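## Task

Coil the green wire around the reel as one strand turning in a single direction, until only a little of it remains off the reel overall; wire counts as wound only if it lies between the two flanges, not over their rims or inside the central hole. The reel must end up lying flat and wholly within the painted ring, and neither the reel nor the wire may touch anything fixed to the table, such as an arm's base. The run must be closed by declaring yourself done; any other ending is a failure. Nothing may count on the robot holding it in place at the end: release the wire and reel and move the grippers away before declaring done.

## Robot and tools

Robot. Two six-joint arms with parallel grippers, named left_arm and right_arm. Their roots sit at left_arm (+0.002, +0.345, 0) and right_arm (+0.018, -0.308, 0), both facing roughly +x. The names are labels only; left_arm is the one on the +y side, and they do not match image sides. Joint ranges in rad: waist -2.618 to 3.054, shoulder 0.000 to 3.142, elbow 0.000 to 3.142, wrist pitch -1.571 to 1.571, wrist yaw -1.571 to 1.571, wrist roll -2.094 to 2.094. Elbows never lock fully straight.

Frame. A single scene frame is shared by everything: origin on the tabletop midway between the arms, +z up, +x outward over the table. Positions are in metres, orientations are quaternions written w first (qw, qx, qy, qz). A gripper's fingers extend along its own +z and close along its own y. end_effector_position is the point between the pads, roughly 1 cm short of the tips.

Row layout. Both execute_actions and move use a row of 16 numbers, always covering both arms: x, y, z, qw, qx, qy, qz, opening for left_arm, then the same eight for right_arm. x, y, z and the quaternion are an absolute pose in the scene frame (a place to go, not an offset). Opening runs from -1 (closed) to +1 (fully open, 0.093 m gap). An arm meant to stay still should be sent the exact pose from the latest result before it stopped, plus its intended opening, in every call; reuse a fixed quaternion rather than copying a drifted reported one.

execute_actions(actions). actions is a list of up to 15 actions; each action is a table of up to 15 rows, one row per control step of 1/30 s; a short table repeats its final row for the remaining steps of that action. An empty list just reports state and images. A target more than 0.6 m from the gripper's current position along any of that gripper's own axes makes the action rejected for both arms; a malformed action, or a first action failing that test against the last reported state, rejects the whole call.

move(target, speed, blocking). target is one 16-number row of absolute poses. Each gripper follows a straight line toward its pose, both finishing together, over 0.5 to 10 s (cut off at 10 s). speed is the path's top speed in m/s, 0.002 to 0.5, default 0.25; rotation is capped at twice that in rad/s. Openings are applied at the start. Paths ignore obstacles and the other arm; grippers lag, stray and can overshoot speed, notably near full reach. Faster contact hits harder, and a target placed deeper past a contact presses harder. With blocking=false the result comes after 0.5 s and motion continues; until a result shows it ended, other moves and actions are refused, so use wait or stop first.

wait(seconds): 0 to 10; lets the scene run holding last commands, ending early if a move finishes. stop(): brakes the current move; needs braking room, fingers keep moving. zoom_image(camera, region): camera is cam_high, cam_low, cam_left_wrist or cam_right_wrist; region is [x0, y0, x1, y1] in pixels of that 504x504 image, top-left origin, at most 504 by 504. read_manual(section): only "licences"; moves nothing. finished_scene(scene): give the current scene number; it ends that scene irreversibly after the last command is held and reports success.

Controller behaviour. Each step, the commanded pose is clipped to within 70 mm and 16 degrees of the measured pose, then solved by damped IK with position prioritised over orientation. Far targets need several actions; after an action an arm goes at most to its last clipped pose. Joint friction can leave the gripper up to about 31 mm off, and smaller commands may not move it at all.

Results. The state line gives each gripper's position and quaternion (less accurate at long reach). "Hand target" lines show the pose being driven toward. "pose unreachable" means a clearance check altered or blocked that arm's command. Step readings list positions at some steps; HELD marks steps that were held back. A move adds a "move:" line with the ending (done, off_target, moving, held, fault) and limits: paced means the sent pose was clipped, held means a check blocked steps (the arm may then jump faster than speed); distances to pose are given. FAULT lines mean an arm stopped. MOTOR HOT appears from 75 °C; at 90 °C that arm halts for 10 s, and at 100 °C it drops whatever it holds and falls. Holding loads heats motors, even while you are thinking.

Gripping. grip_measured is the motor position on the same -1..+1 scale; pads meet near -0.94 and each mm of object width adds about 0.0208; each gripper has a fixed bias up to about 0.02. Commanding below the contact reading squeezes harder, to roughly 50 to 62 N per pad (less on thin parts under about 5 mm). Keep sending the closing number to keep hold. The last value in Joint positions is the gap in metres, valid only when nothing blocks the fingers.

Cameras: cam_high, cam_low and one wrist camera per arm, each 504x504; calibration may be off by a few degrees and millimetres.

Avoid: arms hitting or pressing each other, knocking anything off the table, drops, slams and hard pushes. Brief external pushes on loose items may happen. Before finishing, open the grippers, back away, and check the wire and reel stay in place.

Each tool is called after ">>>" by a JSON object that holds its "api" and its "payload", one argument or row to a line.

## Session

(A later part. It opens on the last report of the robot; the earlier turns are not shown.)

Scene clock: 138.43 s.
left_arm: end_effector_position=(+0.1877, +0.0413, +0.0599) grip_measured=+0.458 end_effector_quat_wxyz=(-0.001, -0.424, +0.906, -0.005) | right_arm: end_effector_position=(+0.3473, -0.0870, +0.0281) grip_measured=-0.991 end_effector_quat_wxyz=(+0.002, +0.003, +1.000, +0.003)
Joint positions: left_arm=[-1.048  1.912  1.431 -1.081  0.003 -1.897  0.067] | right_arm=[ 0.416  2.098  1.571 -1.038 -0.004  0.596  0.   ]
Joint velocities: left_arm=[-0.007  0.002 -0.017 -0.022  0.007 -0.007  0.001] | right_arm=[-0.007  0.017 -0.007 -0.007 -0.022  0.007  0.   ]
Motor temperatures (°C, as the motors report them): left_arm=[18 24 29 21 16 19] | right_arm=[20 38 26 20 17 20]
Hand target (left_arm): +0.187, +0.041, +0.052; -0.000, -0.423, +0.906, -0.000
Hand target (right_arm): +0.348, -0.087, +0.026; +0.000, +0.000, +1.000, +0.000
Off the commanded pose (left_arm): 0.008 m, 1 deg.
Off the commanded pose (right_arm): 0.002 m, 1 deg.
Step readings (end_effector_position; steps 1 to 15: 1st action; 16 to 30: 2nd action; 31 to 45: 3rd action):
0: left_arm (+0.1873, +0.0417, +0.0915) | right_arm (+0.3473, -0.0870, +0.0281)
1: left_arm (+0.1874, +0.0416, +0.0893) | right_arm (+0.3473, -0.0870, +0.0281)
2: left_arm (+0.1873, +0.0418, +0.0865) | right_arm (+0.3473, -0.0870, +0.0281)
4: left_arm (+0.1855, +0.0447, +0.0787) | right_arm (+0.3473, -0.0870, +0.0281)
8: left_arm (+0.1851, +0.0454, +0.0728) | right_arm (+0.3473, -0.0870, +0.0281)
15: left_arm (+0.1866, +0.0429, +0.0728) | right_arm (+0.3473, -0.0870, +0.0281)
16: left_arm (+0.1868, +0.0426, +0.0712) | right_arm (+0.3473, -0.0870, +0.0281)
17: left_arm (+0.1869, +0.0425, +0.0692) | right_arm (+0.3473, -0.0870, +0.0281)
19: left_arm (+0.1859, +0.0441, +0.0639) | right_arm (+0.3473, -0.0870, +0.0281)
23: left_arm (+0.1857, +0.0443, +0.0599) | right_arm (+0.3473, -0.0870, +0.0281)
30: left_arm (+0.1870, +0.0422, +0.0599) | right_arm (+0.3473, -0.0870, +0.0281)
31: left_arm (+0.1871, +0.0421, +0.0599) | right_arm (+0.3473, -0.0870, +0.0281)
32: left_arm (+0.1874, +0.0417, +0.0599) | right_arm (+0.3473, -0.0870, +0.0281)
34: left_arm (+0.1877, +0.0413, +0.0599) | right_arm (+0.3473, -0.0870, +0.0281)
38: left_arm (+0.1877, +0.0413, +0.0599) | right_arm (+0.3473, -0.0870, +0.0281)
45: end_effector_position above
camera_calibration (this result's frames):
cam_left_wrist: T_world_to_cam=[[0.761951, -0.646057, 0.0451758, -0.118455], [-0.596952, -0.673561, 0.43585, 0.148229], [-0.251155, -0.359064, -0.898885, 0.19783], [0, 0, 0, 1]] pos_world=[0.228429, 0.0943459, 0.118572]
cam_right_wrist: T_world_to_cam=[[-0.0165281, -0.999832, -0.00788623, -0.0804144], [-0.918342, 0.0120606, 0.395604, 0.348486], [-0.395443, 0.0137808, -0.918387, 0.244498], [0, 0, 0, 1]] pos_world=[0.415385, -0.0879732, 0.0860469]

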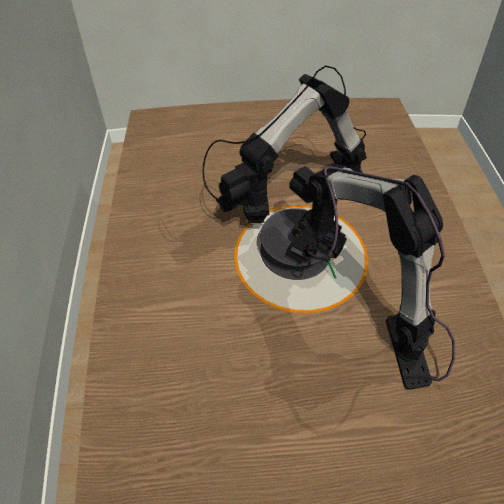

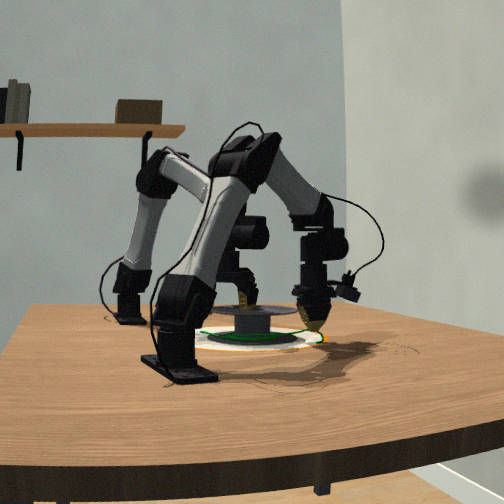

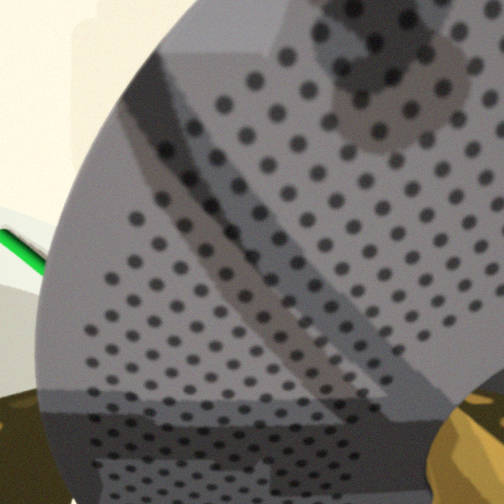

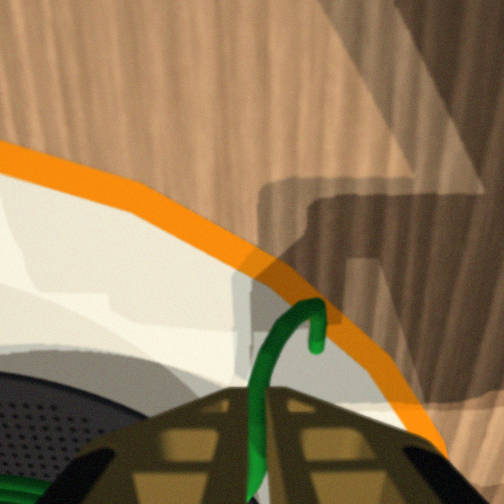

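>>> {"api": "execute_actions", "payload": {
  "actions": [
    [[0.187,0.041,0.052,0,-0.4226,0.9063,0,0.3,0.348,-0.087,0.026,0,0,1,0,-1]],
    [[0.1998,0.052,0.052,0,-0.3007,0.9537,0,0.3,0.320,-0.111,0.026,0,0.1305,0.9914,0,-1]],
    [[0.2142,0.0597,0.052,0,-0.1736,0.9848,0,0.3,0.288,-0.127,0.026,0,0.2588,0.9659,0,-1]],
    [[0.230,0.063,0.052,0,-0.0436,0.999,0,0.3,0.252,-0.134,0.026,0,0.3827,0.9239,0,-1]],
    [[0.232,0.063,0.052,0,-0.0262,0.9997,0,0.3,0.252,-0.134,0.026,0,0.3827,0.9239,0,-1]]
  ]
}}

Scene clock: 142.23 s.
left_arm: end_effector_position=(+0.2288, +0.0628, +0.0597) grip_measured=+0.459 end_effector_quat_wxyz=(+0.005, -0.032, +0.999, -0.008) | right_arm: end_effector_position=(+0.2575, -0.1329, +0.0281) grip_measured=-0.991 end_effector_quat_wxyz=(-0.001, +0.384, +0.923, +0.000)
Joint positions: left_arm=[-0.92   1.925  1.449 -1.075  0.002 -0.956  0.067] | right_arm=[ 0.457  1.747  1.086 -0.911 -0.002  1.419  0.   ]
Joint velocities: left_arm=[ 0.017 -0.012  0.027 -0.037 -0.022 -0.051  0.   ] | right_arm=[-0.002 -0.002 -0.002 -0.022 -0.037 -0.037  0.   ]
Motor temperatures (°C, as the motors report them): left_arm=[18 25 28 21 16 19] | right_arm=[20 39 26 20 17 20]
Hand target (left_arm): +0.232, +0.063, +0.052; +0.000, -0.026, +1.000, -0.000
Hand target (right_arm): +0.252, -0.134, +0.026; -0.000, +0.383, +0.924, -0.000
Off the commanded pose (left_arm): 0.008 m, 1 deg.
Off the commanded pose (right_arm): 0.006 m, 0 deg.
Step readings (end_effector_position; steps 1 to 15: 1st action; 16 to 30: 2nd action; 31 to 45: 3rd action; 46 to 60: 4th action; 61 to 75: 5th action):
0: left_arm (+0.1877, +0.0413, +0.0599) | right_arm (+0.3473, -0.0870, +0.0281)
1: left_arm (+0.1877, +0.0413, +0.0599) | right_arm (+0.3473, -0.0870, +0.0281)
2: left_arm (+0.1877, +0.0413, +0.0599) | right_arm (+0.3473, -0.0870, +0.0281)
4: left_arm (+0.1877, +0.0413, +0.0599) | right_arm (+0.3473, -0.0870, +0.0281)
8: left_arm (+0.1877, +0.0413, +0.0599) | right_arm (+0.3473, -0.0870, +0.0281)
15: left_arm (+0.1877, +0.0413, +0.0599) | right_arm (+0.3473, -0.0870, +0.0281)
16: left_arm (+0.1889, +0.0420, +0.0599) | right_arm (+0.3457, -0.0880, +0.0272)
17: left_arm (+0.1908, +0.0431, +0.0599) | right_arm (+0.3390, -0.0925, +0.0263)
19: left_arm (+0.1942, +0.0457, +0.0596) | right_arm (+0.3267, -0.1019, +0.0266)
23: left_arm (+0.1978, +0.0478, +0.0595) | right_arm (+0.3199, -0.1083, +0.0288)
30: left_arm (+0.1993, +0.0487, +0.0595) | right_arm (+0.3189, -0.1089, +0.0276)
31: left_arm (+0.2008, +0.0498, +0.0595) | right_arm (+0.3175, -0.1099, +0.0267)
32: left_arm (+0.2030, +0.0512, +0.0595) | right_arm (+0.3110, -0.1142, +0.0261)
34: left_arm (+0.2074, +0.0541, +0.0595) | right_arm (+0.2969, -0.1235, +0.0268)
38: left_arm (+0.2123, +0.0571, +0.0595) | right_arm (+0.2886, -0.1290, +0.0278)
45: left_arm (+0.2131, +0.0575, +0.0595) | right_arm (+0.2910, -0.1274, +0.0271)
46: left_arm (+0.2144, +0.0583, +0.0595) | right_arm (+0.2893, -0.1273, +0.0263)
47: left_arm (+0.2162, +0.0595, +0.0595) | right_arm (+0.2819, -0.1296, +0.0256)
49: left_arm (+0.2209, +0.0622, +0.0596) | right_arm (+0.2648, -0.1344, +0.0256)
53: left_arm (+0.2261, +0.0637, +0.0596) | right_arm (+0.2550, -0.1348, +0.0274)
60: left_arm (+0.2269, +0.0634, +0.0597) | right_arm (+0.2567, -0.1334, +0.0281)
61: left_arm (+0.2272, +0.0632, +0.0597) | right_arm (+0.2568, -0.1334, +0.0281)
62: left_arm (+0.2275, +0.0631, +0.0597) | right_arm (+0.2570, -0.1332, +0.0281)
64: left_arm (+0.2281, +0.0629, +0.0597) | right_arm (+0.2572, -0.1331, +0.0281)
68: left_arm (+0.2285, +0.0629, +0.0597) | right_arm (+0.2574, -0.1329, +0.0281)
75: end_effector_position above
camera_calibration (this result's frames):
cam_left_wrist: T_world_to_cam=[[0.0541895, -0.997038, 0.0545852, 0.047546], [-0.906277, -0.0261602, 0.421874, 0.218191], [-0.419196, -0.0723304, -0.90501, 0.236525], [0, 0, 0, 1]] pos_world=[0.294315, 0.070221, 0.119413]
cam_right_wrist: T_world_to_cam=[[-0.716634, -0.697448, -0.00105642, 0.092462], [-0.639359, 0.65634, 0.400547, 0.280179], [-0.278667, 0.287721, -0.916276, 0.215842], [0, 0, 0, 1]] pos_world=[0.305545, -0.181508, 0.0856431]

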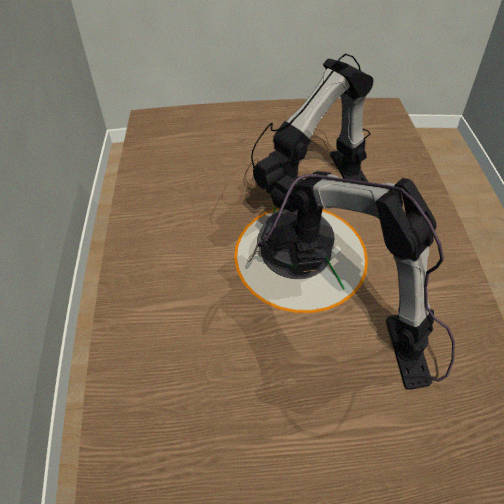

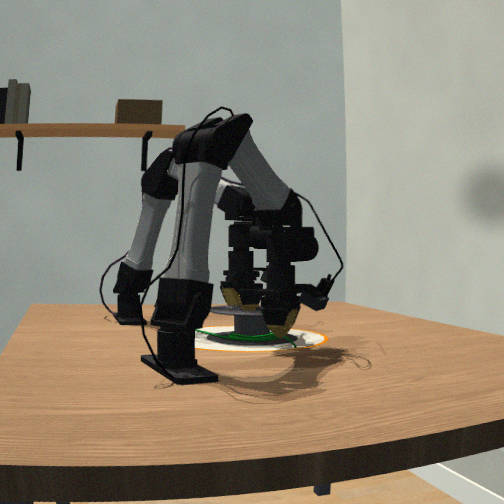

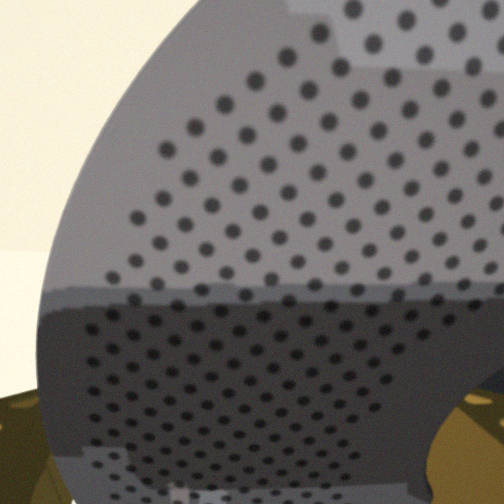

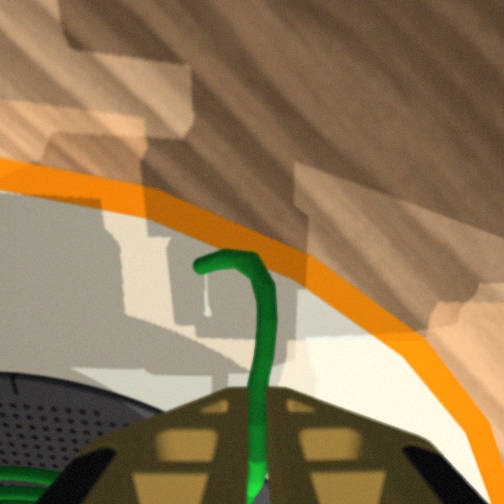

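>>> {"api": "zoom_image", "payload": {
  "camera": "cam_high",
  "region": [220, 190, 400, 330]
}}

Region (220, 190, 400, 330) of cam_high's 504x504 image, scaled by 2.800, with more detail than that image has.

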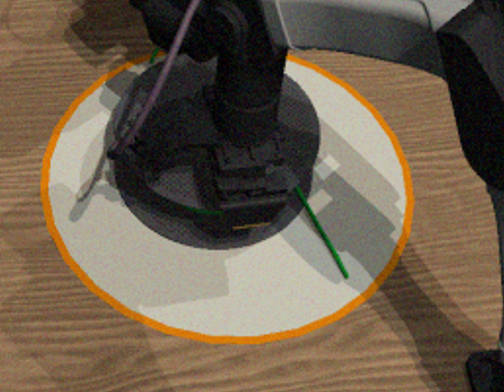

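>>> {"api": "execute_actions", "payload": {
  "actions": [
    [[0.230,0.063,0.052,0,-0.035,0.9994,0,0.3,0.256,-0.135,0.036,0,0.259,0.966,0,-1]],
    [[0.230,0.063,0.052,0,-0.035,0.9994,0,0.3,0.258,-0.135,0.036,0,0.087,0.996,0,-1]],
    [[0.230,0.063,0.052,0,-0.035,0.9994,0,0.3,0.260,-0.135,0.036,0,-0.087,0.996,0,-1]],
    [[0.230,0.063,0.052,0,-0.035,0.9994,0,0.3,0.262,-0.135,0.036,0,-0.259,0.966,0,-1]]
  ]
}}

Scene clock: 149.40 s.
left_arm: end_effector_position=(+0.2288, +0.0627, +0.0596) grip_measured=+0.459 end_effector_quat_wxyz=(+0.005, -0.035, +0.999, -0.008) | right_arm: end_effector_position=(+0.2567, -0.1301, +0.0306) grip_measured=-0.991 end_effector_quat_wxyz=(-0.004, -0.252, +0.968, +0.008)
Joint positions: left_arm=[-0.92   1.925  1.449 -1.075  0.002 -0.964  0.067] | right_arm=[ 0.457  1.747  1.097 -0.922 -0.018  0.122  0.   ]
Joint velocities: left_arm=[ 0.002 -0.007 -0.017 -0.007  0.007 -0.007  0.001] | right_arm=[ 0.007  0.007 -0.007 -0.007 -0.037 -0.212  0.   ]
Motor temperatures (°C, as the motors report them): left_arm=[18 25 29 21 16 19] | right_arm=[20 39 25 20 17 20]
Hand target (left_arm): +0.230, +0.063, +0.052; +0.000, -0.035, +0.999, -0.000
Hand target (right_arm): +0.262, -0.135, +0.036; +0.000, -0.259, +0.966, +0.000
Off the commanded pose (left_arm): 0.008 m, 1 deg.
Off the commanded pose (right_arm): 0.009 m, 1 deg.
Step readings (end_effector_position; steps 1 to 15: 1st action; 16 to 30: 2nd action; 31 to 45: 3rd action; 46 to 60: 4th action):
0: left_arm (+0.2288, +0.0628, +0.0596) | right_arm (+0.2576, -0.1328, +0.0281)
1: left_arm (+0.2288, +0.0628, +0.0596) | right_arm (+0.2573, -0.1330, +0.0281)
2: left_arm (+0.2288, +0.0628, +0.0596) | right_arm (+0.2570, -0.1332, +0.0281)
4: left_arm (+0.2288, +0.0628, +0.0596) | right_arm (+0.2565, -0.1336, +0.0281)
8: left_arm (+0.2288, +0.0628, +0.0596) | right_arm (+0.2559, -0.1340, +0.0281)
15: left_arm (+0.2288, +0.0628, +0.0596) | right_arm (+0.2556, -0.1342, +0.0281)
16: left_arm (+0.2288, +0.0628, +0.0596) | right_arm (+0.2555, -0.1343, +0.0281)
17: left_arm (+0.2288, +0.0628, +0.0596) | right_arm (+0.2554, -0.1344, +0.0281)
19: left_arm (+0.2288, +0.0628, +0.0596) | right_arm (+0.2554, -0.1344, +0.0281)
23: left_arm (+0.2288, +0.0628, +0.0596) | right_arm (+0.2550, -0.1339, +0.0281)
30: left_arm (+0.2288, +0.0628, +0.0596) | right_arm (+0.2546, -0.1332, +0.0281)
31: left_arm (+0.2288, +0.0628, +0.0596) | right_arm (+0.2546, -0.1332, +0.0281)
32: left_arm (+0.2288, +0.0628, +0.0596) | right_arm (+0.2546, -0.1332, +0.0281)
34: left_arm (+0.2288, +0.0628, +0.0596) | right_arm (+0.2546, -0.1332, +0.0281)
38: left_arm (+0.2288, +0.0628, +0.0596) | right_arm (+0.2545, -0.1331, +0.0281)
45: left_arm (+0.2288, +0.0628, +0.0596) | right_arm (+0.2542, -0.1327, +0.0281)
46: left_arm (+0.2288, +0.0628, +0.0596) | right_arm (+0.2543, -0.1326, +0.0283)
47: left_arm (+0.2288, +0.0628, +0.0596) | right_arm (+0.2550, -0.1321, +0.0289)
49: left_arm (+0.2288, +0.0628, +0.0596) | right_arm (+0.2564, -0.1310, +0.0301)
53: left_arm (+0.2288, +0.0627, +0.0596) | right_arm (+0.2570, -0.1304, +0.0306)
60: end_effector_position above
camera_calibration (this result's frames):
cam_left_wrist: T_world_to_cam=[[0.0614198, -0.996615, 0.0546532, 0.0458097], [-0.906013, -0.0326949, 0.421985, 0.218627], [-0.41877, -0.0754348, -0.904954, 0.236517], [0, 0, 0, 1]] pos_world=[0.294312, 0.0706443, 0.119276]
cam_right_wrist: T_world_to_cam=[[0.47793, -0.87819, -0.0191123, -0.235781], [-0.800785, -0.44454, 0.401407, 0.175056], [-0.361008, -0.17654, -0.9157, 0.177929], [0, 0, 0, 1]] pos_world=[0.317103, -0.0978296, 0.0881543]

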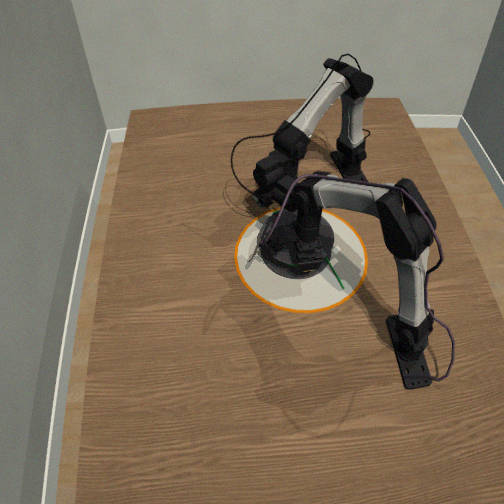

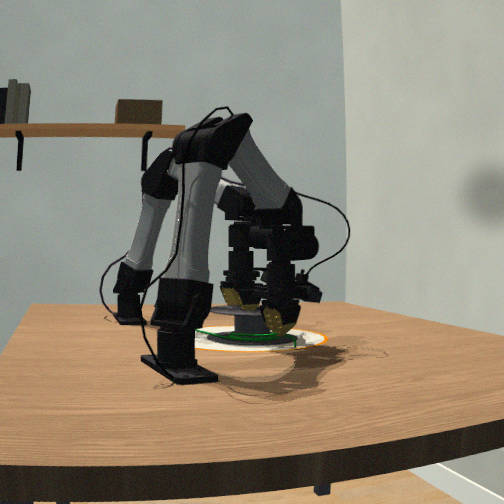

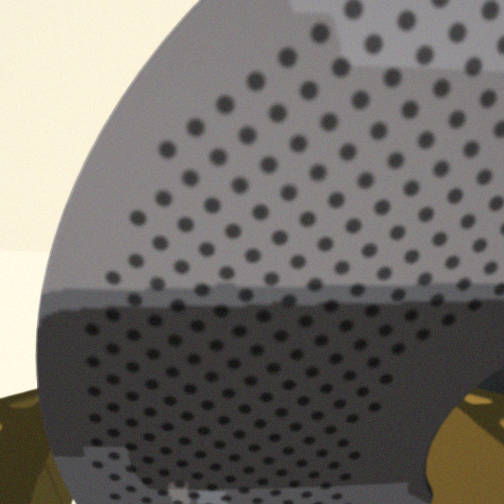

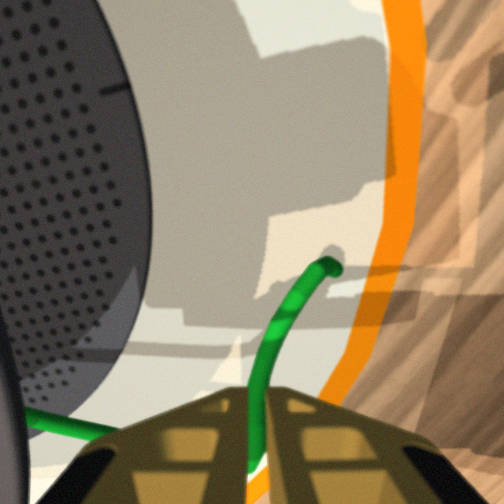

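>>> {"api": "execute_actions", "payload": {
  "actions": [
    [[0.230,0.063,0.052,0,-0.035,0.9994,0,0.3,0.262,-0.137,0.036,0,-0.40,0.9165,0,-1]],
    [[0.230,0.063,0.052,0,-0.035,0.9994,0,0.3,0.262,-0.138,0.036,0,-0.52,0.854,0,-1]],
    [[0.230,0.063,0.052,0,-0.035,0.9994,0,0.3,0.262,-0.138,0.036,0,-0.60,0.80,0,-1]]
  ]
}}

Scene clock: 151.37 s.
left_arm: end_effector_position=(+0.2289, +0.0627, +0.0596) grip_measured=+0.459 end_effector_quat_wxyz=(+0.005, -0.037, +0.999, -0.009) | right_arm: end_effector_position=(+0.2567, -0.1300, +0.0307) grip_measured=-0.992 end_effector_quat_wxyz=(-0.000, -0.600, +0.800, +0.012)
Joint positions: left_arm=[-0.92   1.925  1.449 -1.074  0.002 -0.966  0.067] | right_arm=[ 0.454  1.747  1.097 -0.922 -0.023 -0.66   0.   ]
Joint velocities: left_arm=[ 0.002  0.002  0.007  0.037  0.007 -0.037 -0.001] | right_arm=[-0.002  0.002  0.002  0.022  0.037 -0.154  0.   ]
Motor temperatures (°C, as the motors report them): left_arm=[18 25 29 21 16 19] | right_arm=[20 39 26 20 17 20]
Hand target (left_arm): +0.230, +0.063, +0.052; +0.000, -0.035, +0.999, -0.000
Hand target (right_arm): +0.262, -0.138, +0.036; -0.000, -0.600, +0.800, +0.000
Off the commanded pose (left_arm): 0.008 m, 1 deg.
Off the commanded pose (right_arm): 0.011 m, 1 deg.
Step readings (end_effector_position; steps 1 to 15: 1st action; 16 to 30: 2nd action; 31 to 45: 3rd action):
0: left_arm (+0.2288, +0.0627, +0.0596) | right_arm (+0.2566, -0.1299, +0.0306)
1: left_arm (+0.2288, +0.0627, +0.0596) | right_arm (+0.2566, -0.1299, +0.0306)
2: left_arm (+0.2288, +0.0627, +0.0596) | right_arm (+0.2566, -0.1299, +0.0306)
4: left_arm (+0.2288, +0.0627, +0.0596) | right_arm (+0.2566, -0.1299, +0.0306)
8: left_arm (+0.2288, +0.0627, +0.0596) | right_arm (+0.2570, -0.1304, +0.0306)
15: left_arm (+0.2288, +0.0627, +0.0596) | right_arm (+0.2571, -0.1306, +0.0306)
16: left_arm (+0.2288, +0.0627, +0.0596) | right_arm (+0.2571, -0.1306, +0.0306)
17: left_arm (+0.2288, +0.0627, +0.0596) | right_arm (+0.2571, -0.1306, +0.0306)
19: left_arm (+0.2288, +0.0627, +0.0596) | right_arm (+0.2571, -0.1306, +0.0306)
23: left_arm (+0.2288, +0.0627, +0.0596) | right_arm (+0.2571, -0.1306, +0.0306)
30: left_arm (+0.2289, +0.0627, +0.0596) | right_arm (+0.2570, -0.1304, +0.0306)
31: left_arm (+0.2289, +0.0627, +0.0596) | right_arm (+0.2570, -0.1304, +0.0306)
32: left_arm (+0.2289, +0.0627, +0.0596) | right_arm (+0.2570, -0.1304, +0.0306)
34: left_arm (+0.2289, +0.0627, +0.0596) | right_arm (+0.2569, -0.1303, +0.0306)
38: left_arm (+0.2289, +0.0627, +0.0596) | right_arm (+0.2568, -0.1302, +0.0306)
45: end_effector_position above
camera_calibration (this result's frames):
cam_left_wrist: T_world_to_cam=[[0.0640696, -0.996429, 0.0549895, 0.0450962], [-0.906005, -0.0349766, 0.42182, 0.218828], [-0.41839, -0.0768466, -0.905011, 0.236543], [0, 0, 0, 1]] pos_world=[0.294337, 0.0707665, 0.119288]
cam_right_wrist: T_world_to_cam=[[0.957114, -0.28901, -0.0201323, -0.282112], [-0.25919, -0.885259, 0.386183, -0.0208277], [-0.129433, -0.364403, -0.922202, 0.0942658], [0, 0, 0, 1]] pos_world=[0.276817, -0.0656205, 0.0892959]

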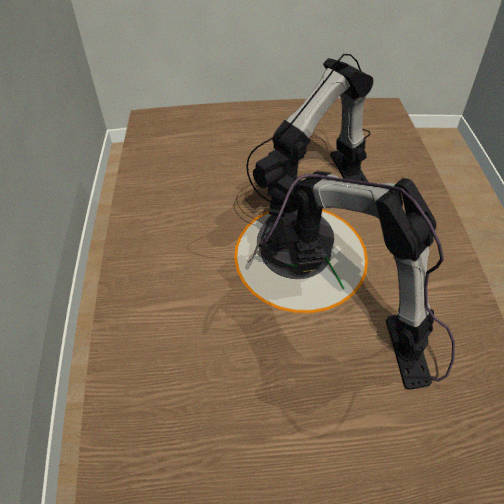

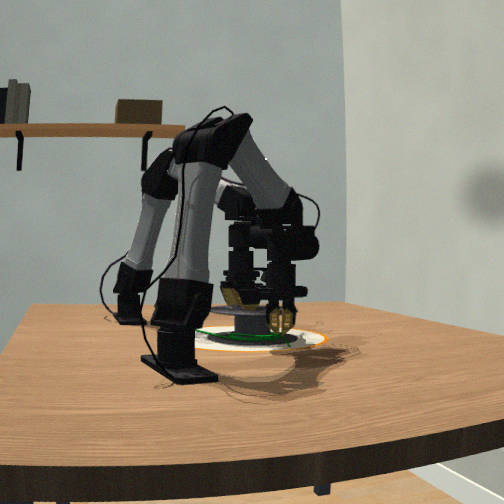

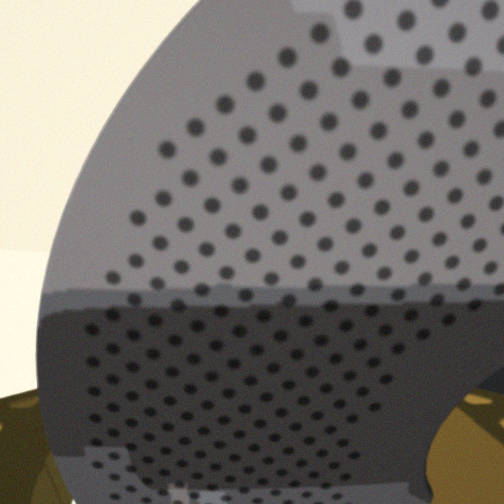

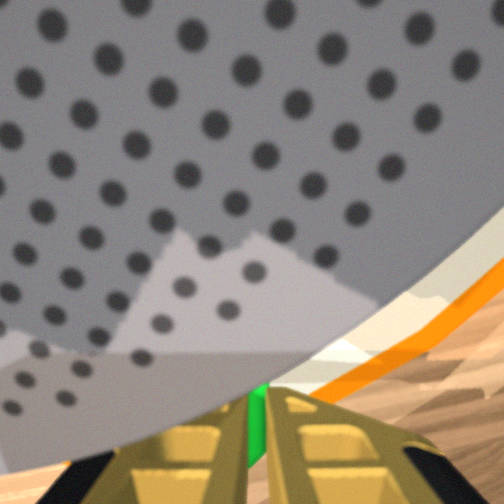

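>>> {"api": "execute_actions", "payload": {
  "actions": [
    [[0.230,0.063,0.052,0,-0.035,0.9994,0,0.3,0.257,-0.131,0.022,0,-0.60,0.80,0,-1]],
    [[0.230,0.063,0.052,0,-0.035,0.9994,0,0.3,0.257,-0.131,0.022,0,-0.60,0.80,0,-0.85],[0.230,0.063,0.052,0,-0.035,0.9994,0,0.3,0.257,-0.131,0.022,0,-0.60,0.80,0,-0.75],[0.230,0.063,0.052,0,-0.035,0.9994,0,0.3,0.257,-0.131,0.022,0,-0.60,0.80,0,-0.65]],
    [[0.230,0.063,0.052,0,-0.035,0.9994,0,0.3,0.257,-0.135,0.07,0,-0.60,0.80,0,-0.65]],
    [[0.230,0.063,0.052,0,-0.035,0.9994,0,0.3,0.257,-0.15,0.12,0,-0.30,0.954,0,-0.65]]
  ]
}}

Scene clock: 154.30 s.
left_arm: end_effector_position=(+0.2289, +0.0627, +0.0596) grip_measured=+0.459 end_effector_quat_wxyz=(+0.005, -0.037, +0.999, -0.009) | right_arm: end_effector_position=(+0.2583, -0.1468, +0.1208) grip_measured=-0.653 end_effector_quat_wxyz=(+0.015, -0.334, +0.942, +0.012)
Joint positions: left_arm=[-0.92   1.925  1.449 -1.074  0.002 -0.966  0.067] | right_arm=[ 0.409  1.603  1.306 -1.238 -0.015 -0.098  0.014]
Joint velocities: left_arm=[ 0.017  0.002 -0.002  0.022 -0.022 -0.051 -0.001] | right_arm=[-0.007 -0.012  0.032 -0.095 -0.022  0.403 -0.001]
Motor temperatures (°C, as the motors report them): left_arm=[18 25 29 21 16 19] | right_arm=[20 39 26 20 17 20]
Hand target (left_arm): +0.230, +0.063, +0.052; +0.000, -0.035, +0.999, -0.000
Hand target (right_arm): +0.258, -0.149, +0.120; +0.002, -0.301, +0.953, +0.002
Off the commanded pose (left_arm): 0.008 m, 1 deg.
Off the commanded pose (right_arm): 0.004 m, 5 deg.
Step readings (end_effector_position; steps 1 to 15: 1st action; 16 to 30: 2nd action; 31 to 45: 3rd action; 46 to 60: 4th action):
0: left_arm (+0.2289, +0.0627, +0.0596) | right_arm (+0.2566, -0.1299, +0.0307)
1: left_arm (+0.2289, +0.0627, +0.0596) | right_arm (+0.2572, -0.1294, +0.0307)
2: left_arm (+0.2289, +0.0627, +0.0596) | right_arm (+0.2580, -0.1282, +0.0307)
4: left_arm (+0.2289, +0.0627, +0.0596) | right_arm (+0.2595, -0.1265, +0.0307)
8: left_arm (+0.2289, +0.0627, +0.0596) | right_arm (+0.2607, -0.1256, +0.0307)
15: left_arm (+0.2289, +0.0627, +0.0596) | right_arm (+0.2610, -0.1253, +0.0307)
16: left_arm (+0.2289, +0.0627, +0.0596) | right_arm (+0.2610, -0.1253, +0.0307)
17: left_arm (+0.2289, +0.0627, +0.0596) | right_arm (+0.2611, -0.1254, +0.0307)
19: left_arm (+0.2289, +0.0627, +0.0596) | right_arm (+0.2613, -0.1257, +0.0307)
23: left_arm (+0.2289, +0.0627, +0.0596) | right_arm (+0.2616, -0.1261, +0.0307)
30: left_arm (+0.2289, +0.0627, +0.0596) | right_arm (+0.2618, -0.1263, +0.0307)
31: left_arm (+0.2289, +0.0627, +0.0596) | right_arm (+0.2606, -0.1272, +0.0336)
32: left_arm (+0.2289, +0.0627, +0.0596) | right_arm (+0.2591, -0.1284, +0.0386)
34: left_arm (+0.2289, +0.0627, +0.0596) | right_arm (+0.2604, -0.1276, +0.0517)
38: left_arm (+0.2289, +0.0627, +0.0596) | right_arm (+0.2622, -0.1264, +0.0655)
45: left_arm (+0.2289, +0.0627, +0.0596) | right_arm (+0.2563, -0.1309, +0.0655)
46: left_arm (+0.2289, +0.0627, +0.0596) | right_arm (+0.2555, -0.1327, +0.0695)
47: left_arm (+0.2289, +0.0627, +0.0596) | right_arm (+0.2555, -0.1363, +0.0765)
49: left_arm (+0.2289, +0.0627, +0.0596) | right_arm (+0.2613, -0.1406, +0.0962)
53: left_arm (+0.2289, +0.0627, +0.0596) | right_arm (+0.2660, -0.1417, +0.1181)
60: end_effector_position above
camera_calibration (this result's frames):
cam_left_wrist: T_world_to_cam=[[0.0640696, -0.996429, 0.0549895, 0.0450962], [-0.906005, -0.0349766, 0.42182, 0.218828], [-0.41839, -0.0768466, -0.905011, 0.236543], [0, 0, 0, 1]] pos_world=[0.294337, 0.0707665, 0.119288]
cam_right_wrist: T_world_to_cam=[[0.621726, -0.783125, -0.0131594, -0.273372], [-0.726267, -0.582714, 0.364664, 0.0975845], [-0.293246, -0.217164, -0.931046, 0.236456], [0, 0, 0, 1]] pos_world=[0.310175, -0.105871, 0.180969]

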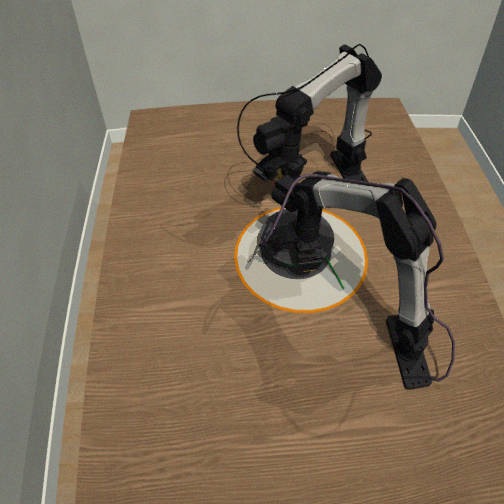

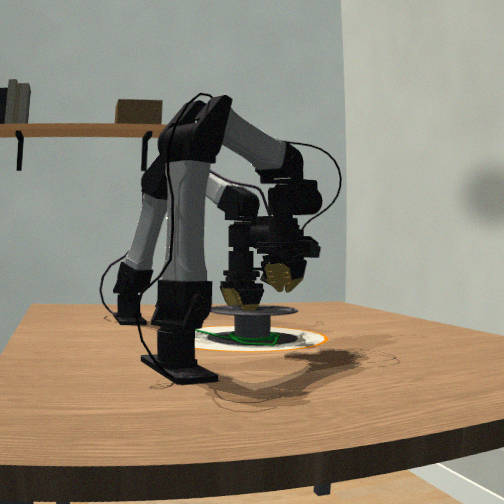

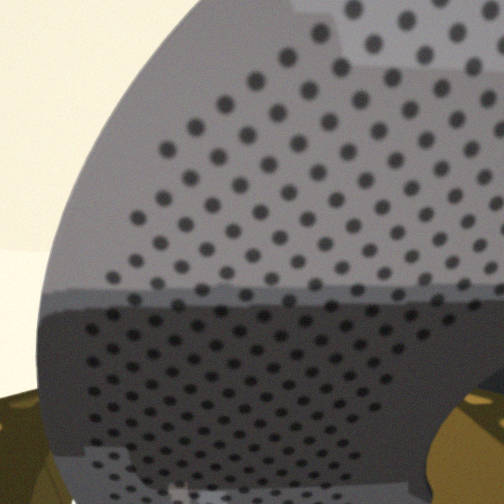

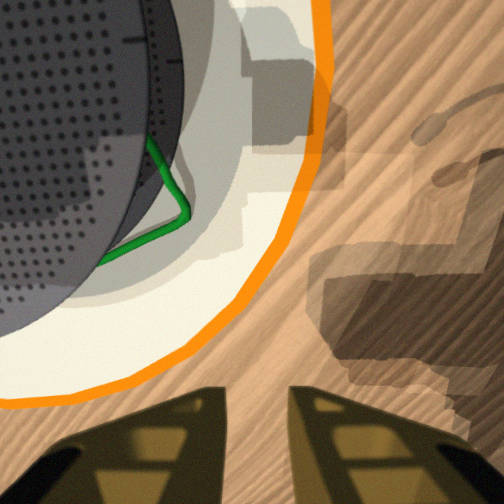

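>>> {"api": "execute_actions", "payload": {
  "actions": []
}}

Scene clock: 156.03 s.
left_arm: end_effector_position=(+0.2289, +0.0627, +0.0596) grip_measured=+0.459 end_effector_quat_wxyz=(+0.005, -0.037, +0.999, -0.009) | right_arm: end_effector_position=(+0.2554, -0.1486, +0.1212) grip_measured=-0.653 end_effector_quat_wxyz=(+0.008, -0.303, +0.953, +0.010)
Joint positions: left_arm=[-0.92   1.925  1.449 -1.074  0.002 -0.966  0.067] | right_arm=[ 0.409  1.603  1.308 -1.255 -0.015 -0.034  0.014]
Joint velocities: left_arm=[-0.002  0.007 -0.012  0.007 -0.037 -0.007  0.001] | right_arm=[-0.002 -0.007  0.002 -0.007 -0.022  0.081  0.   ]
Motor temperatures (°C, as the motors report them): left_arm=[18 26 29 21 16 19] | right_arm=[20 38 26 20 17 20]
Hand target (left_arm): +0.230, +0.063, +0.052; +0.000, -0.035, +0.999, -0.000
Hand target (right_arm): +0.258, -0.149, +0.120; +0.001, -0.301, +0.953, +0.002
Off the commanded pose (left_arm): 0.008 m, 1 deg.
Off the commanded pose (right_arm): 0.002 m, 2 deg.
camera_calibration (this result's frames):
cam_left_wrist: T_world_to_cam=[[0.0640696, -0.996429, 0.0549895, 0.0450962], [-0.906005, -0.0349766, 0.42182, 0.218828], [-0.41839, -0.0768466, -0.905011, 0.236543], [0, 0, 0, 1]] pos_world=[0.294337, 0.0707665, 0.119288]
cam_right_wrist: T_world_to_cam=[[0.569807, -0.821626, -0.0158267, -0.265205], [-0.757151, -0.532384, 0.378535, 0.107958], [-0.31944, -0.203709, -0.925452, 0.243681], [0, 0, 0, 1]] pos_world=[0.310698, -0.110784, 0.180452]

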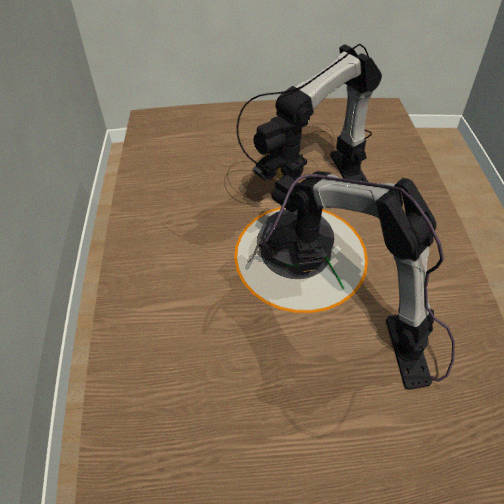

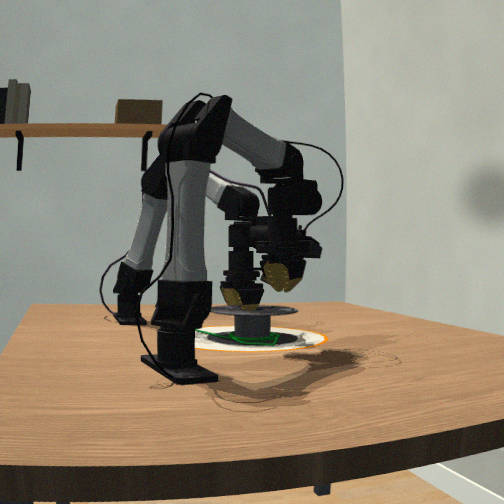

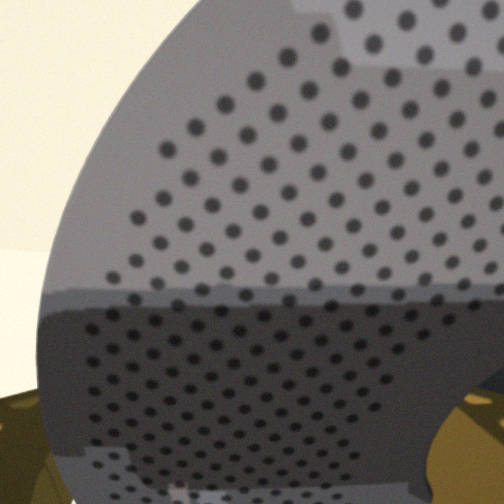

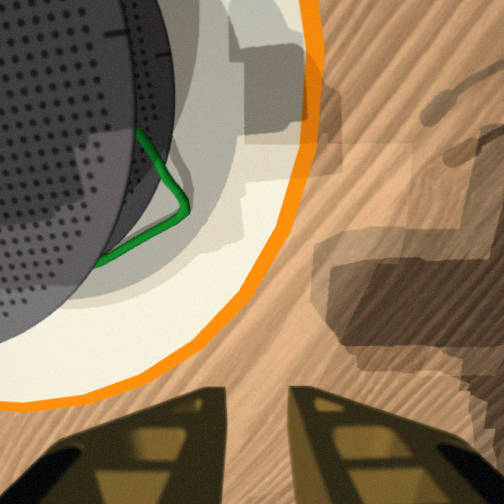

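>>> {"api": "zoom_image", "payload": {
  "camera": "cam_low",
  "region": [180, 270, 340, 370]
}}

>>> {"api": "zoom_image", "payload": {
  "camera": "cam_high",
  "region": [220, 190, 390, 320]
}}

Region (180, 270, 340, 370) of cam_low's 504x504 image, scaled by 3.150, with more detail than that image has; it fills the top 315 rows of this view, and the rest is white.

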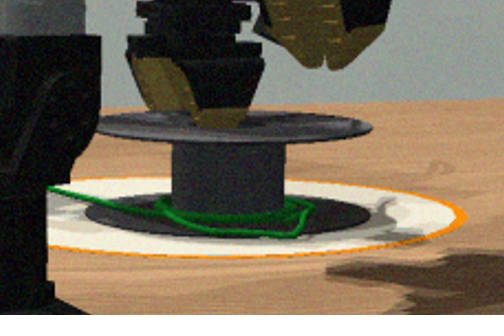

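Region (220, 190, 390, 320) of cam_high's 504x504 image, scaled by 2.965, with more detail than that image has; it fills the top 385 rows of this view, and the rest is white.

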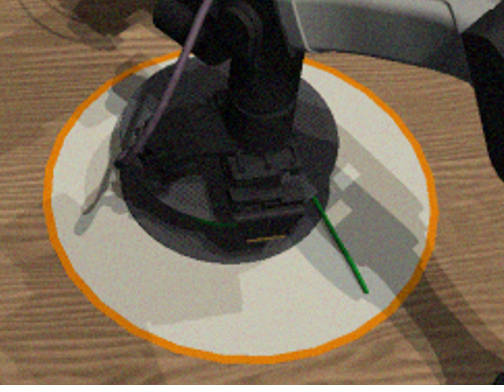

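>>> {"api": "move", "payload": {
  "target": [0.230,0.063,0.052,0,-0.035,0.9994,0,0.3, 0.235,-0.165,0.07,0.3135,-0.5299,0.7568,0.2195,-0.65],
  "speed": 0.3
}}

>>> {"api": "move", "payload": {
  "target": [0.230,0.063,0.052,0,-0.035,0.9994,0,0.3, 0.235,-0.160,0.014,0.3135,-0.5299,0.7568,0.2195,-0.65],
  "speed": 0.15
}}

Scene clock: 170.70 s.
left_arm: end_effector_position=(+0.2289, +0.0627, +0.0596) grip_measured=+0.459 end_effector_quat_wxyz=(+0.005, -0.037, +0.999, -0.009) | right_arm: end_effector_position=(+0.2372, -0.1623, +0.0739) grip_measured=-0.653 end_effector_quat_wxyz=(+0.317, -0.530, +0.756, +0.218)
Joint positions: left_arm=[-0.92   1.925  1.449 -1.074  0.002 -0.966  0.067] | right_arm=[ 0.013  1.154  0.52  -0.456 -0.653 -0.871  0.014]
Joint velocities: left_arm=[-0.007  0.012  0.022  0.007 -0.022  0.081 -0.001] | right_arm=[-0.002  0.002 -0.002 -0.007  0.051 -0.007 -0.001]
Motor temperatures (°C, as the motors report them): left_arm=[18 27 29 21 16 19] | right_arm=[20 36 27 20 17 20]
Hand target (left_arm): +0.230, +0.063, +0.052; +0.000, -0.035, +0.999, -0.000
Hand target (right_arm): +0.234, -0.163, +0.070; +0.318, -0.528, +0.755, +0.223
Off the commanded pose (left_arm): 0.008 m, 1 deg.
Off the commanded pose (right_arm): 0.005 m, 0 deg.
move: done
camera_calibration (this result's frames):
cam_left_wrist: T_world_to_cam=[[0.0640696, -0.996429, 0.0549895, 0.0450962], [-0.906005, -0.0349766, 0.42182, 0.218828], [-0.41839, -0.0768466, -0.905011, 0.236543], [0, 0, 0, 1]] pos_world=[0.294337, 0.0707665, 0.119288]
cam_right_wrist: T_world_to_cam=[[0.937147, -0.348931, -0.00166321, -0.278282], [-0.324629, -0.870109, -0.370846, 0.00279308], [0.127953, 0.348077, -0.928693, 0.174967], [0, 0, 0, 1]] pos_world=[0.239311, -0.155573, 0.163063]

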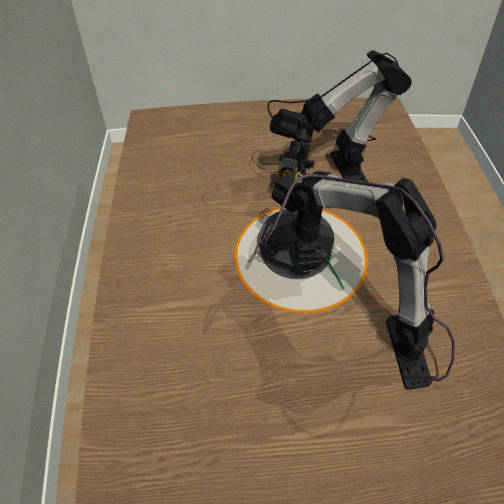

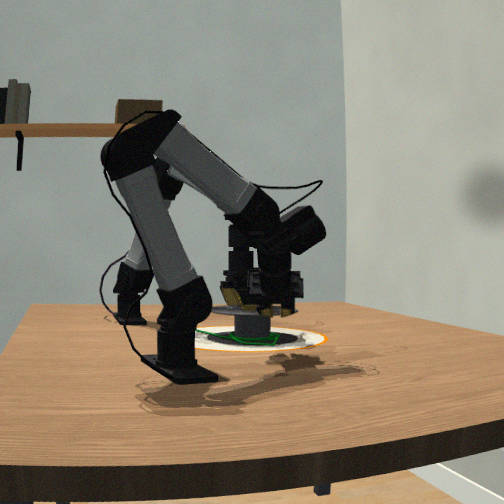

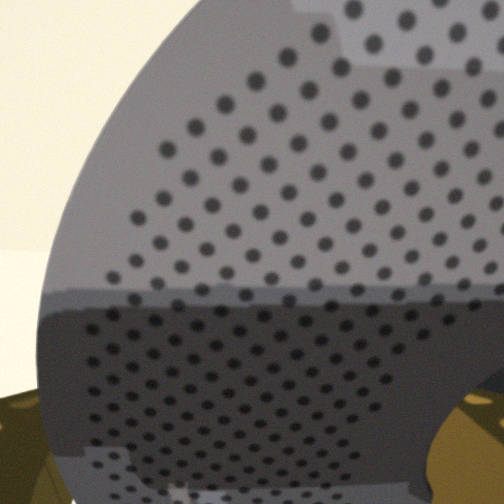

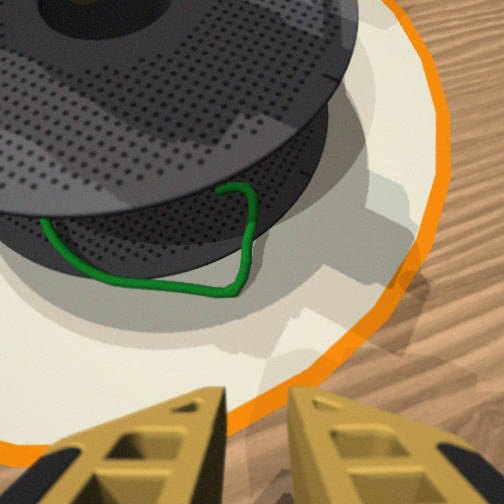

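Scene clock: 171.83 s.
left_arm: end_effector_position=(+0.2289, +0.0627, +0.0596) grip_measured=+0.459 end_effector_quat_wxyz=(+0.005, -0.037, +0.999, -0.009) | right_arm: end_effector_position=(+0.2414, -0.1615, +0.0242) grip_measured=-0.653 end_effector_quat_wxyz=(+0.327, -0.529, +0.753, +0.214)
Joint positions: left_arm=[-0.92   1.925  1.449 -1.074  0.002 -0.966  0.067] | right_arm=[ 0.013  1.315  0.372 -0.122 -0.653 -0.864  0.014]
Joint velocities: left_arm=[-0.012  0.002 -0.017 -0.125  0.007 -0.037  0.   ] | right_arm=[-0.007 -0.002  0.012 -0.037  0.037 -0.051  0.001]
Motor temperatures (°C, as the motors report them): left_arm=[18 27 29 21 16 19] | right_arm=[20 36 26 20 17 20]
Hand target (left_arm): +0.230, +0.063, +0.052; +0.000, -0.035, +0.999, -0.000
Hand target (right_arm): +0.233, -0.161, +0.015; +0.313, -0.530, +0.757, +0.219
Off the commanded pose (left_arm): 0.008 m, 1 deg.
Off the commanded pose (right_arm): 0.012 m, 2 deg.
move: off_target (right_arm)
camera_calibration (this result's frames):
cam_left_wrist: T_world_to_cam=[[0.0640696, -0.996429, 0.0549895, 0.0450962], [-0.906005, -0.0349766, 0.42182, 0.218828], [-0.41839, -0.0768466, -0.905011, 0.236543], [0, 0, 0, 1]] pos_world=[0.294337, 0.0707665, 0.119288]
cam_right_wrist: T_world_to_cam=[[0.935327, -0.35347, 0.0149444, -0.282668], [-0.321201, -0.866128, -0.382951, -0.0135244], [0.148306, 0.353385, -0.923648, 0.123776], [0, 0, 0, 1]] pos_world=[0.241686, -0.155369, 0.11337]

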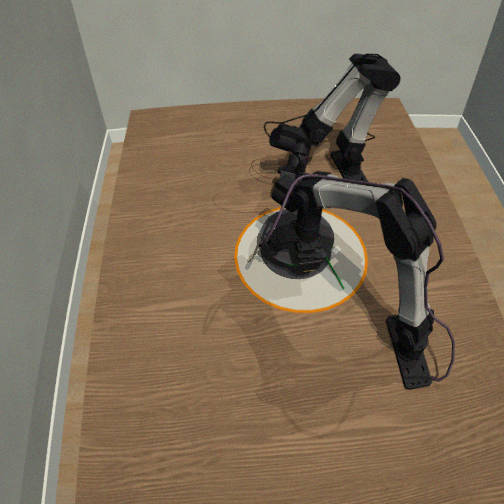

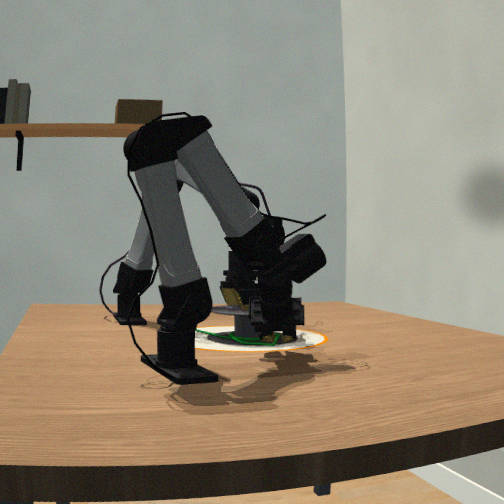

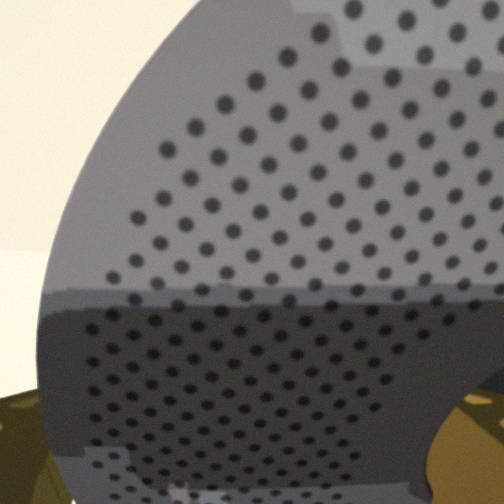

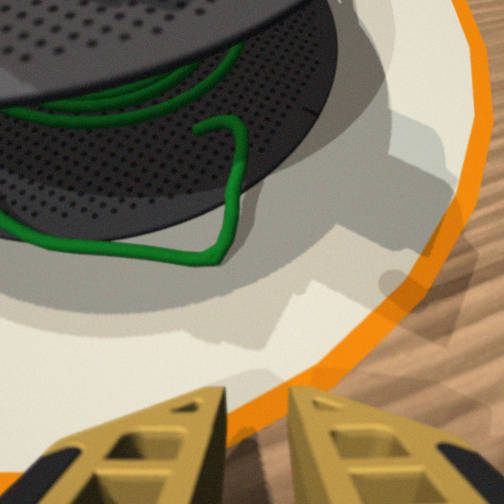

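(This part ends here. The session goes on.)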